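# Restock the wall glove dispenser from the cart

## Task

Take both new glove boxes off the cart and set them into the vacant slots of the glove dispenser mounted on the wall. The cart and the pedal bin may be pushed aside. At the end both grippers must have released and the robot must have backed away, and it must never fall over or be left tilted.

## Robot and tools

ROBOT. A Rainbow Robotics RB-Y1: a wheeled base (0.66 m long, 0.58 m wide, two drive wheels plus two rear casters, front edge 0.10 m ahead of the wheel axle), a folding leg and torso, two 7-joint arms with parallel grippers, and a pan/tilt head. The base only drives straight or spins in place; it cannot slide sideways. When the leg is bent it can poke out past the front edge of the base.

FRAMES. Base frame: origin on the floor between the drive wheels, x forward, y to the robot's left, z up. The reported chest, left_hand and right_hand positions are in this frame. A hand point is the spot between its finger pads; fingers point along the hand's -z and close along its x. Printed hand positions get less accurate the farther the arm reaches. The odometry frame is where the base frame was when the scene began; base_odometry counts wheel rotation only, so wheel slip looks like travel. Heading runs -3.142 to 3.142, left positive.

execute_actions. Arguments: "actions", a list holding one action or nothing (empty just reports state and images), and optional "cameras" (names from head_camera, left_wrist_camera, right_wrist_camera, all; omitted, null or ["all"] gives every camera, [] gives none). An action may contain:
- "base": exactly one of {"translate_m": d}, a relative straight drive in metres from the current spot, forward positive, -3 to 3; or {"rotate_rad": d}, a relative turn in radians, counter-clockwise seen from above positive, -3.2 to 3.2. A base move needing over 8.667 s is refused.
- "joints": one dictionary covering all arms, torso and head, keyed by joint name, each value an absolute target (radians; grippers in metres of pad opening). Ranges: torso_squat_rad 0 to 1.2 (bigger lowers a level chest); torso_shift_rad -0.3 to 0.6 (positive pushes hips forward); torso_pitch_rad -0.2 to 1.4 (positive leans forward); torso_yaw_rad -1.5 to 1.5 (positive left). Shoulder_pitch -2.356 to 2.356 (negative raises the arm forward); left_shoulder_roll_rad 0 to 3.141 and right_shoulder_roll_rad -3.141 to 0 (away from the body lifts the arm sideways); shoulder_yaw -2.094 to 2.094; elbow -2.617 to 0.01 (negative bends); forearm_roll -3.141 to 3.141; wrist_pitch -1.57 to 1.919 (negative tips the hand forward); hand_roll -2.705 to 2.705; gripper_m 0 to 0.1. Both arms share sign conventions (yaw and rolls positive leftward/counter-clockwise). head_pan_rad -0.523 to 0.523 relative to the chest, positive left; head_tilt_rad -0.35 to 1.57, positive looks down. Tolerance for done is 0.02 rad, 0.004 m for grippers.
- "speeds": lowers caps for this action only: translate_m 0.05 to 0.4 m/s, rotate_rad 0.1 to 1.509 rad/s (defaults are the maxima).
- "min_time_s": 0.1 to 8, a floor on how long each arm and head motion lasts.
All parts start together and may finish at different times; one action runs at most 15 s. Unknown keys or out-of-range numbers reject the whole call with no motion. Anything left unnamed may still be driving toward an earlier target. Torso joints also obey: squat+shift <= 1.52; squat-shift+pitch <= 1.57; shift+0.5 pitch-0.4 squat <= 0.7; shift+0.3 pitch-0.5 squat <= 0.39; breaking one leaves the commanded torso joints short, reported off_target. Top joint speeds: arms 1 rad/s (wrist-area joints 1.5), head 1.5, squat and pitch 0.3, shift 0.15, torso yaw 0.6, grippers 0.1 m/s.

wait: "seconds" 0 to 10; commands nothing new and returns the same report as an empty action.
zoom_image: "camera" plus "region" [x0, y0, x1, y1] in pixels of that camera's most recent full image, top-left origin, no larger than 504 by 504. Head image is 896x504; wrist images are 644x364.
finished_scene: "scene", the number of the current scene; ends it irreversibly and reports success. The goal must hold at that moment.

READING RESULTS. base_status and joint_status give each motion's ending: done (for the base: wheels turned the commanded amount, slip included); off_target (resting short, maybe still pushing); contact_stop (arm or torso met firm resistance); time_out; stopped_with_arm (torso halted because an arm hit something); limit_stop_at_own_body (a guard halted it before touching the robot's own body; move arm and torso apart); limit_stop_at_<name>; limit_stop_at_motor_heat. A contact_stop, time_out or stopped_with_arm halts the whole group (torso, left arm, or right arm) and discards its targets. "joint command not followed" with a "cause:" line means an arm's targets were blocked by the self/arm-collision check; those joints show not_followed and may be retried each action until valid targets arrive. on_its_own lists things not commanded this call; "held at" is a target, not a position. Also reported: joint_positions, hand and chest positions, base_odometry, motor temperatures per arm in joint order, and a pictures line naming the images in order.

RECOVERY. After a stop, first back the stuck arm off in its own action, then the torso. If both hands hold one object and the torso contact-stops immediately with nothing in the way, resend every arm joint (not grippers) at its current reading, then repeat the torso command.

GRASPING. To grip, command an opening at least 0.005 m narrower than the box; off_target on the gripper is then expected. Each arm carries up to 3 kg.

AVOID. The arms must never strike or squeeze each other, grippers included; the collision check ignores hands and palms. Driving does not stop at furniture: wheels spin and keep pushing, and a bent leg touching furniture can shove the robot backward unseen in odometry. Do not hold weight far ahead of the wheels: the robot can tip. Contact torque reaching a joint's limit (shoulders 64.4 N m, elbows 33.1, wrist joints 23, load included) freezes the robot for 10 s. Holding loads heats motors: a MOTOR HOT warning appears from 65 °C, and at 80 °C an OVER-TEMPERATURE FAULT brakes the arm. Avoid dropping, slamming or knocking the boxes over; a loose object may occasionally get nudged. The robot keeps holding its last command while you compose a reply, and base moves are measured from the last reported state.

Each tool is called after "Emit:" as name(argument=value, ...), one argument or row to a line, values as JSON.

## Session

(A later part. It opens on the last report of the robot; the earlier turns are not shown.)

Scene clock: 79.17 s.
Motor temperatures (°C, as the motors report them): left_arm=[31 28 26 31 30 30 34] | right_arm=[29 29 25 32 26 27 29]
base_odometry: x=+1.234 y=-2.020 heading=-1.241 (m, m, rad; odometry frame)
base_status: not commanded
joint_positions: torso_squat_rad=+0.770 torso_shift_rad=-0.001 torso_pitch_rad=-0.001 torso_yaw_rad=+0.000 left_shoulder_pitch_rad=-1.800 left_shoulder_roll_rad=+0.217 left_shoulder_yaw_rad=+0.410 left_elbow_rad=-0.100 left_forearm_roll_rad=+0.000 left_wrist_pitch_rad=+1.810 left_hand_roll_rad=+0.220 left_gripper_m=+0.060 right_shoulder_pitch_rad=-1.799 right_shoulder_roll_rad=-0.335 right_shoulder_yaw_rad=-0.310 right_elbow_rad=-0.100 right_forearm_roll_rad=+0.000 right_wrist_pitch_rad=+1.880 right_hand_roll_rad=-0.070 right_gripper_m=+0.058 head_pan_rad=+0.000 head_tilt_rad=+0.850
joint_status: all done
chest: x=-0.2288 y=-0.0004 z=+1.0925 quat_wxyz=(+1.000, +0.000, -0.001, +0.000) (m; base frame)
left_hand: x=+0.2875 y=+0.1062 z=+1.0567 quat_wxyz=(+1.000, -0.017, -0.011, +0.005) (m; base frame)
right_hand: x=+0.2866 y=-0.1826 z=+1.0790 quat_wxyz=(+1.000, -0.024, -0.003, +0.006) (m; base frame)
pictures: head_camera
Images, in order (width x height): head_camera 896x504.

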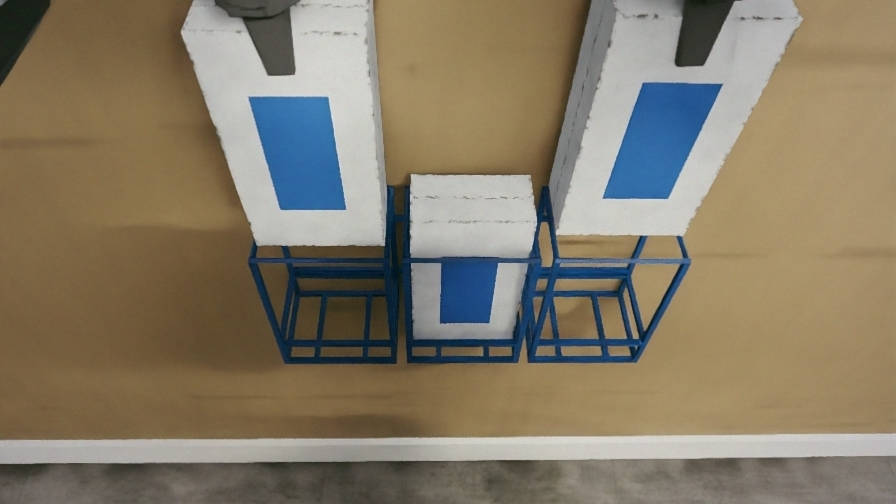

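Emit:
execute_actions(
  actions=[
    {"joints":{"torso_squat_rad":0.84,"right_shoulder_roll_rad":-0.33}},
  ],
  cameras=["head_camera"],
)

Scene clock: 81.77 s.
Motor temperatures (°C, as the motors report them): left_arm=[31 28 26 31 30 30 34] | right_arm=[29 29 25 32 26 27 29]
base_odometry: x=+1.234 y=-2.020 heading=-1.241 (m, m, rad; odometry frame)
base_status: not commanded
joint_positions: torso_squat_rad=+0.840 torso_shift_rad=-0.001 torso_pitch_rad=-0.001 torso_yaw_rad=-0.001 left_shoulder_pitch_rad=-1.800 left_shoulder_roll_rad=+0.217 left_shoulder_yaw_rad=+0.410 left_elbow_rad=-0.100 left_forearm_roll_rad=+0.000 left_wrist_pitch_rad=+1.810 left_hand_roll_rad=+0.220 left_gripper_m=+0.060 right_shoulder_pitch_rad=-1.799 right_shoulder_roll_rad=-0.330 right_shoulder_yaw_rad=-0.310 right_elbow_rad=-0.100 right_forearm_roll_rad=+0.000 right_wrist_pitch_rad=+1.880 right_hand_roll_rad=-0.070 right_gripper_m=+0.058 head_pan_rad=+0.000 head_tilt_rad=+0.850
joint_status: all done
chest: x=-0.2288 y=-0.0003 z=+1.0572 quat_wxyz=(+1.000, +0.000, -0.001, +0.000) (m; base frame)
left_hand: x=+0.2875 y=+0.1062 z=+1.0214 quat_wxyz=(+1.000, -0.017, -0.011, +0.005) (m; base frame)
right_hand: x=+0.2863 y=-0.1803 z=+1.0428 quat_wxyz=(+1.000, -0.025, -0.002, +0.008) (m; base frame)
pictures: head_camera
Images, in order (width x height): head_camera 896x504.

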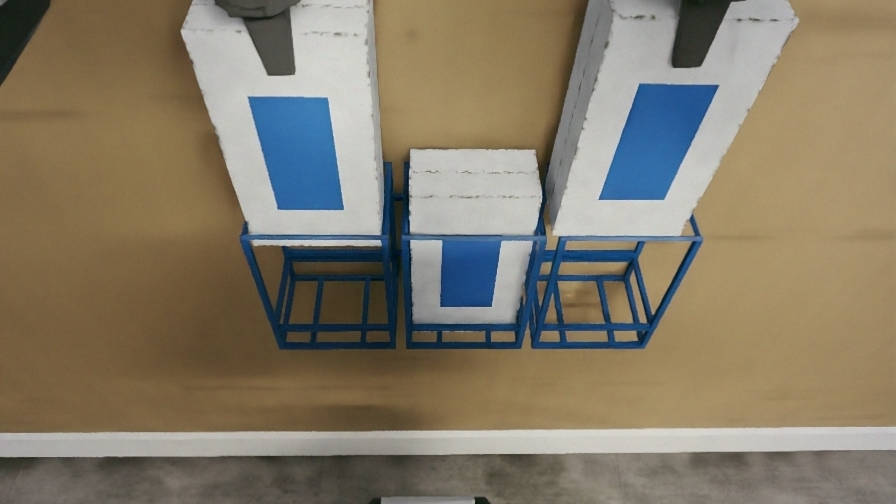

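Emit:
execute_actions(
  actions=[
    {"joints":{"right_shoulder_yaw_rad":-0.28,"left_shoulder_roll_rad":0.223}},
  ],
  cameras=["head_camera"],
)

Emit:
execute_actions(
  actions=[
    {"joints":{"torso_squat_rad":0.88}},
  ],
  cameras=["head_camera"],
)

Scene clock: 85.23 s.
Motor temperatures (°C, as the motors report them): left_arm=[31 28 26 31 30 30 34] | right_arm=[29 29 25 32 26 27 29]
base_odometry: x=+1.234 y=-2.020 heading=-1.241 (m, m, rad; odometry frame)
base_status: not commanded
joint_positions: torso_squat_rad=+0.840 torso_shift_rad=-0.001 torso_pitch_rad=-0.001 torso_yaw_rad=-0.001 left_shoulder_pitch_rad=-1.800 left_shoulder_roll_rad=+0.223 left_shoulder_yaw_rad=+0.410 left_elbow_rad=-0.100 left_forearm_roll_rad=+0.000 left_wrist_pitch_rad=+1.810 left_hand_roll_rad=+0.220 left_gripper_m=+0.060 right_shoulder_pitch_rad=-1.799 right_shoulder_roll_rad=-0.330 right_shoulder_yaw_rad=-0.281 right_elbow_rad=-0.100 right_forearm_roll_rad=+0.000 right_wrist_pitch_rad=+1.880 right_hand_roll_rad=-0.070 right_gripper_m=+0.058 head_pan_rad=+0.000 head_tilt_rad=+0.850
joint_status: all done
chest: x=-0.2288 y=-0.0003 z=+1.0572 quat_wxyz=(+1.000, +0.000, -0.001, +0.000) (m; base frame)
left_hand: x=+0.2883 y=+0.1088 z=+1.0226 quat_wxyz=(+1.000, -0.017, -0.012, +0.008) (m; base frame)
right_hand: x=+0.2868 y=-0.1862 z=+1.0431 quat_wxyz=(+0.999, -0.039, -0.003, +0.005) (m; base frame)
pictures: head_camera
Images, in order (width x height): head_camera 896x504.

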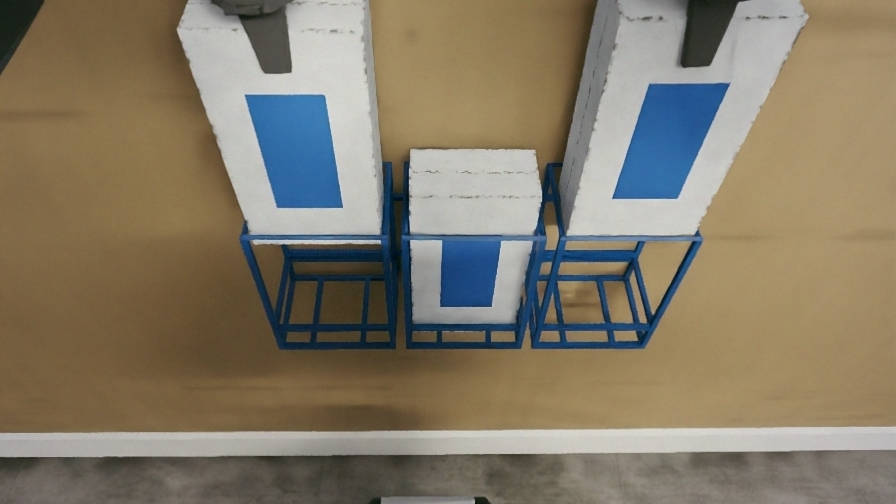

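Scene clock: 86.03 s.
Motor temperatures (°C, as the motors report them): left_arm=[31 28 26 31 30 30 34] | right_arm=[29 29 25 32 26 27 29]
base_odometry: x=+1.234 y=-2.020 heading=-1.241 (m, m, rad; odometry frame)
base_status: not commanded
joint_positions: torso_squat_rad=+0.880 torso_shift_rad=-0.001 torso_pitch_rad=-0.001 torso_yaw_rad=-0.001 left_shoulder_pitch_rad=-1.800 left_shoulder_roll_rad=+0.223 left_shoulder_yaw_rad=+0.410 left_elbow_rad=-0.100 left_forearm_roll_rad=+0.000 left_wrist_pitch_rad=+1.810 left_hand_roll_rad=+0.220 left_gripper_m=+0.060 right_shoulder_pitch_rad=-1.799 right_shoulder_roll_rad=-0.330 right_shoulder_yaw_rad=-0.281 right_elbow_rad=-0.100 right_forearm_roll_rad=+0.000 right_wrist_pitch_rad=+1.880 right_hand_roll_rad=-0.070 right_gripper_m=+0.058 head_pan_rad=+0.000 head_tilt_rad=+0.850
joint_status: all done
chest: x=-0.2288 y=-0.0003 z=+1.0359 quat_wxyz=(+1.000, +0.000, -0.001, +0.000) (m; base frame)
left_hand: x=+0.2883 y=+0.1089 z=+1.0013 quat_wxyz=(+1.000, -0.017, -0.012, +0.008) (m; base frame)
right_hand: x=+0.2868 y=-0.1862 z=+1.0219 quat_wxyz=(+0.999, -0.039, -0.003, +0.005) (m; base frame)
pictures: head_camera
Images, in order (width x height): head_camera 896x504.

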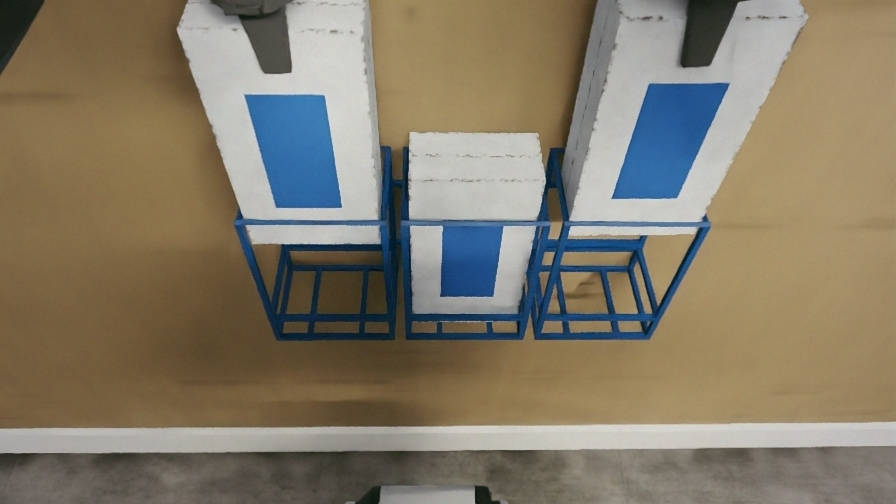

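Emit:
execute_actions(
  actions=[
    {"joints":{"torso_squat_rad":1.07}},
  ],
)

Scene clock: 93.60 s.
Motor temperatures (°C, as the motors report them): left_arm=[31 28 26 31 30 30 34] | right_arm=[30 29 25 32 26 27 29]
base_odometry: x=+1.234 y=-2.020 heading=-1.241 (m, m, rad; odometry frame)
base_status: not commanded
joint_positions: torso_squat_rad=+1.070 torso_shift_rad=-0.001 torso_pitch_rad=-0.001 torso_yaw_rad=-0.001 left_shoulder_pitch_rad=-1.800 left_shoulder_roll_rad=+0.223 left_shoulder_yaw_rad=+0.410 left_elbow_rad=-0.100 left_forearm_roll_rad=+0.000 left_wrist_pitch_rad=+1.810 left_hand_roll_rad=+0.220 left_gripper_m=+0.060 right_shoulder_pitch_rad=-1.800 right_shoulder_roll_rad=-0.330 right_shoulder_yaw_rad=-0.280 right_elbow_rad=-0.101 right_forearm_roll_rad=+0.000 right_wrist_pitch_rad=+1.879 right_hand_roll_rad=-0.070 right_gripper_m=+0.058 head_pan_rad=+0.000 head_tilt_rad=+0.850
joint_status: all done
chest: x=-0.2286 y=-0.0003 z=+0.9260 quat_wxyz=(+1.000, +0.000, -0.001, +0.000) (m; base frame)
left_hand: x=+0.2886 y=+0.1089 z=+0.8914 quat_wxyz=(+1.000, -0.017, -0.012, +0.008) (m; base frame)
right_hand: x=+0.2874 y=-0.1862 z=+0.9125 quat_wxyz=(+0.999, -0.039, -0.004, +0.005) (m; base frame)
pictures: head_camera, left_wrist_camera, right_wrist_camera
Images, in order (width x height): head_camera 896x504, left_wrist_camera 644x364, right_wrist_camera 644x364.

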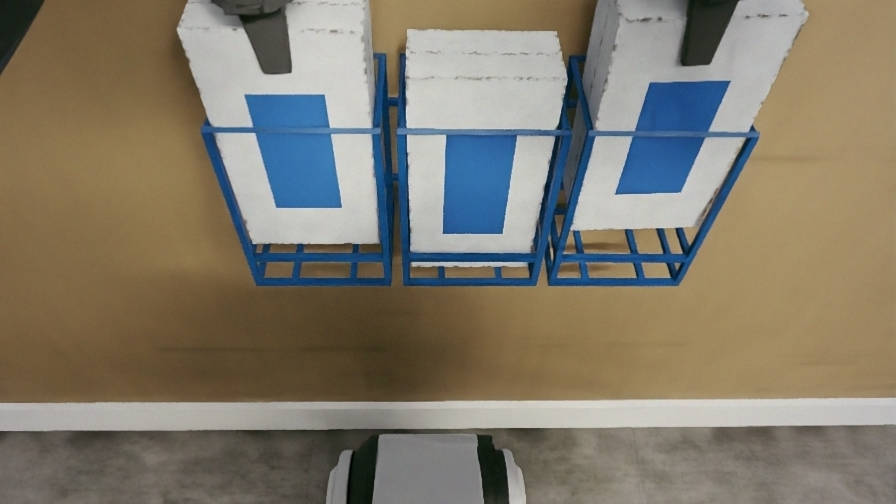

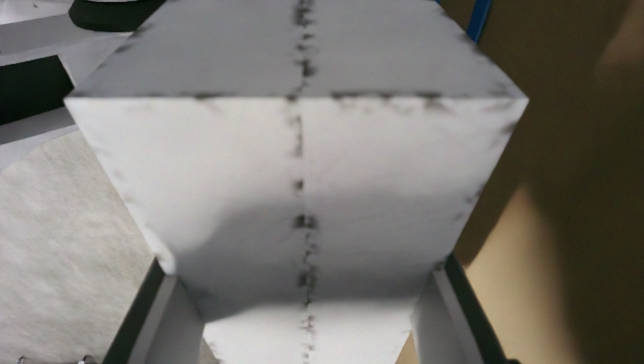

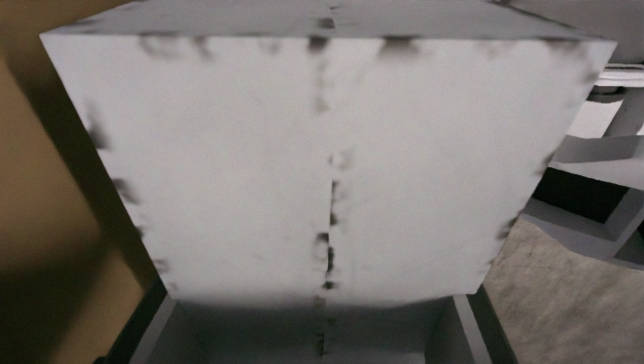

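Emit:
execute_actions(
  actions=[
    {"joints":{"torso_squat_rad":1.125,"right_shoulder_pitch_rad":-1.775,"right_wrist_pitch_rad":1.86}},
  ],
  cameras=[],
)

Emit:
execute_actions(
  actions=[
    {"joints":{"left_gripper_m":0.075,"right_gripper_m":0.075}},
  ],
  cameras=[],
)

Emit:
execute_actions(
  actions=[
    {"joints":{"torso_squat_rad":0.95}},
  ],
  cameras=["head_camera"],
)

Emit:
execute_actions(
  actions=[
    {"base":{"translate_m":-0.5},"joints":{"head_tilt_rad":0.5}},
  ],
  cameras=["head_camera"],
)

Scene clock: 97.40 s.
Motor temperatures (°C, as the motors report them): left_arm=[31 28 26 31 30 30 34] | right_arm=[29 29 25 32 26 27 29]
base_odometry: x=+1.234 y=-2.020 heading=-1.241 (m, m, rad; odometry frame)
base_status: not commanded
joint_positions: torso_squat_rad=+1.125 torso_shift_rad=-0.001 torso_pitch_rad=-0.001 torso_yaw_rad=+0.000 left_shoulder_pitch_rad=-1.800 left_shoulder_roll_rad=+0.223 left_shoulder_yaw_rad=+0.410 left_elbow_rad=-0.100 left_forearm_roll_rad=+0.000 left_wrist_pitch_rad=+1.810 left_hand_roll_rad=+0.220 left_gripper_m=+0.060 right_shoulder_pitch_rad=-1.776 right_shoulder_roll_rad=-0.330 right_shoulder_yaw_rad=-0.280 right_elbow_rad=-0.101 right_forearm_roll_rad=+0.000 right_wrist_pitch_rad=+1.859 right_hand_roll_rad=-0.070 right_gripper_m=+0.058 head_pan_rad=+0.000 head_tilt_rad=+0.850
joint_status: all done
chest: x=-0.2285 y=-0.0002 z=+0.8918 quat_wxyz=(+1.000, +0.000, +0.000, +0.000) (m; base frame)
left_hand: x=+0.2888 y=+0.1090 z=+0.8573 quat_wxyz=(+1.000, -0.017, -0.012, +0.008) (m; base frame)
right_hand: x=+0.2903 y=-0.1902 z=+0.8665 quat_wxyz=(+0.999, -0.039, -0.003, +0.002) (m; base frame)
pictures: none
No camera images: the call's "cameras" was empty. Leave "cameras" out to get every camera's image.

Scene clock: 98.17 s.
Motor temperatures (°C, as the motors report them): left_arm=[31 28 26 31 30 30 34] | right_arm=[29 29 25 32 26 27 29]
base_odometry: x=+1.234 y=-2.020 heading=-1.241 (m, m, rad; odometry frame)
base_status: not commanded
joint_positions: torso_squat_rad=+1.125 torso_shift_rad=-0.001 torso_pitch_rad=-0.001 torso_yaw_rad=+0.000 left_shoulder_pitch_rad=-1.800 left_shoulder_roll_rad=+0.223 left_shoulder_yaw_rad=+0.410 left_elbow_rad=-0.100 left_forearm_roll_rad=+0.000 left_wrist_pitch_rad=+1.810 left_hand_roll_rad=+0.220 left_gripper_m=+0.075 right_shoulder_pitch_rad=-1.776 right_shoulder_roll_rad=-0.330 right_shoulder_yaw_rad=-0.280 right_elbow_rad=-0.100 right_forearm_roll_rad=+0.000 right_wrist_pitch_rad=+1.860 right_hand_roll_rad=-0.070 right_gripper_m=+0.075 head_pan_rad=+0.000 head_tilt_rad=+0.850
joint_status: all done
chest: x=-0.2286 y=-0.0002 z=+0.8918 quat_wxyz=(+1.000, +0.000, -0.001, +0.000) (m; base frame)
left_hand: x=+0.2886 y=+0.1090 z=+0.8574 quat_wxyz=(+1.000, -0.017, -0.012, +0.008) (m; base frame)
right_hand: x=+0.2897 y=-0.1902 z=+0.8664 quat_wxyz=(+0.999, -0.039, -0.002, +0.002) (m; base frame)
pictures: none
No camera images: the call's "cameras" was empty. Leave "cameras" out to get every camera's image.

Scene clock: 99.53 s.
Motor temperatures (°C, as the motors report them): left_arm=[31 28 26 31 30 30 34] | right_arm=[29 29 25 32 26 27 29]
base_odometry: x=+1.234 y=-2.020 heading=-1.241 (m, m, rad; odometry frame)
base_status: not commanded
joint_positions: torso_squat_rad=+0.950 torso_shift_rad=-0.001 torso_pitch_rad=-0.001 torso_yaw_rad=+0.000 left_shoulder_pitch_rad=-1.800 left_shoulder_roll_rad=+0.223 left_shoulder_yaw_rad=+0.410 left_elbow_rad=-0.100 left_forearm_roll_rad=+0.000 left_wrist_pitch_rad=+1.810 left_hand_roll_rad=+0.220 left_gripper_m=+0.075 right_shoulder_pitch_rad=-1.775 right_shoulder_roll_rad=-0.330 right_shoulder_yaw_rad=-0.280 right_elbow_rad=-0.100 right_forearm_roll_rad=+0.000 right_wrist_pitch_rad=+1.860 right_hand_roll_rad=-0.070 right_gripper_m=+0.075 head_pan_rad=+0.000 head_tilt_rad=+0.850
joint_status: all done
chest: x=-0.2288 y=-0.0003 z=+0.9971 quat_wxyz=(+1.000, +0.000, -0.001, +0.000) (m; base frame)
left_hand: x=+0.2884 y=+0.1089 z=+0.9629 quat_wxyz=(+1.000, -0.017, -0.013, +0.008) (m; base frame)
right_hand: x=+0.2895 y=-0.1903 z=+0.9715 quat_wxyz=(+0.999, -0.039, -0.002, +0.002) (m; base frame)
pictures: head_camera
Images, in order (width x height): head_camera 896x504.

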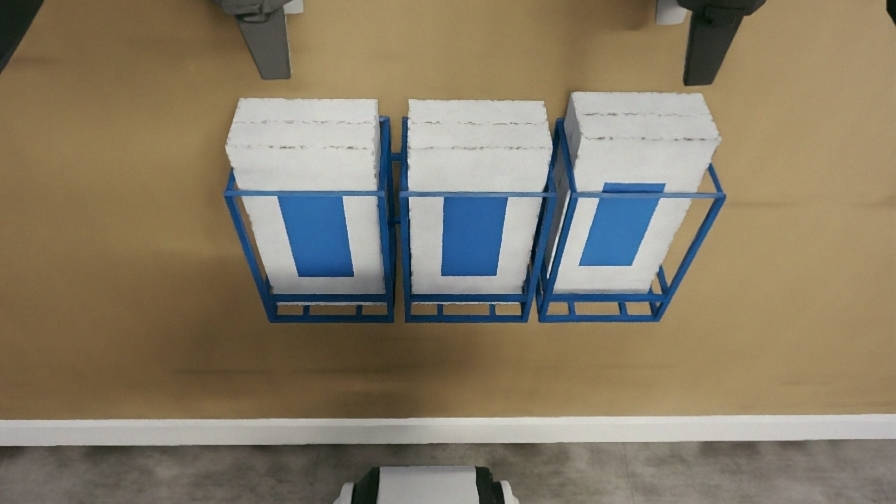

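Scene clock: 102.20 s.
Motor temperatures (°C, as the motors report them): left_arm=[31 28 26 31 30 30 34] | right_arm=[29 29 25 32 26 27 29]
base_odometry: x=+1.072 y=-1.546 heading=-1.240 (m, m, rad; odometry frame)
base_status: done
joint_positions: torso_squat_rad=+0.950 torso_shift_rad=-0.001 torso_pitch_rad=-0.002 torso_yaw_rad=+0.000 left_shoulder_pitch_rad=-1.800 left_shoulder_roll_rad=+0.223 left_shoulder_yaw_rad=+0.410 left_elbow_rad=-0.100 left_forearm_roll_rad=+0.000 left_wrist_pitch_rad=+1.810 left_hand_roll_rad=+0.220 left_gripper_m=+0.075 right_shoulder_pitch_rad=-1.775 right_shoulder_roll_rad=-0.330 right_shoulder_yaw_rad=-0.280 right_elbow_rad=-0.100 right_forearm_roll_rad=+0.000 right_wrist_pitch_rad=+1.860 right_hand_roll_rad=-0.070 right_gripper_m=+0.075 head_pan_rad=+0.000 head_tilt_rad=+0.500
joint_status: all done
chest: x=-0.2289 y=-0.0003 z=+0.9971 quat_wxyz=(+1.000, +0.000, -0.001, +0.000) (m; base frame)
left_hand: x=+0.2884 y=+0.1089 z=+0.9630 quat_wxyz=(+1.000, -0.017, -0.013, +0.008) (m; base frame)
right_hand: x=+0.2893 y=-0.1903 z=+0.9716 quat_wxyz=(+0.999, -0.039, -0.002, +0.002) (m; base frame)
pictures: head_camera
Images, in order (width x height): head_camera 896x504.

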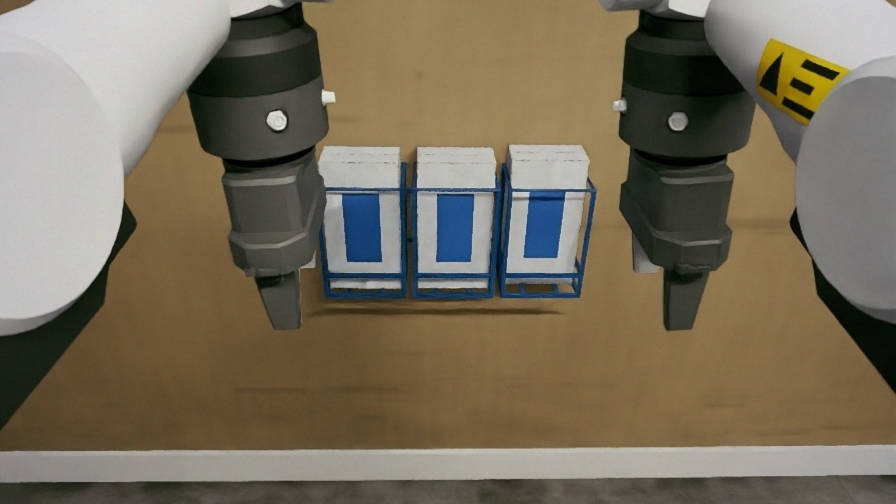

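Emit:
finished_scene(
  scene=2,
)

The scene is finished: the task was done.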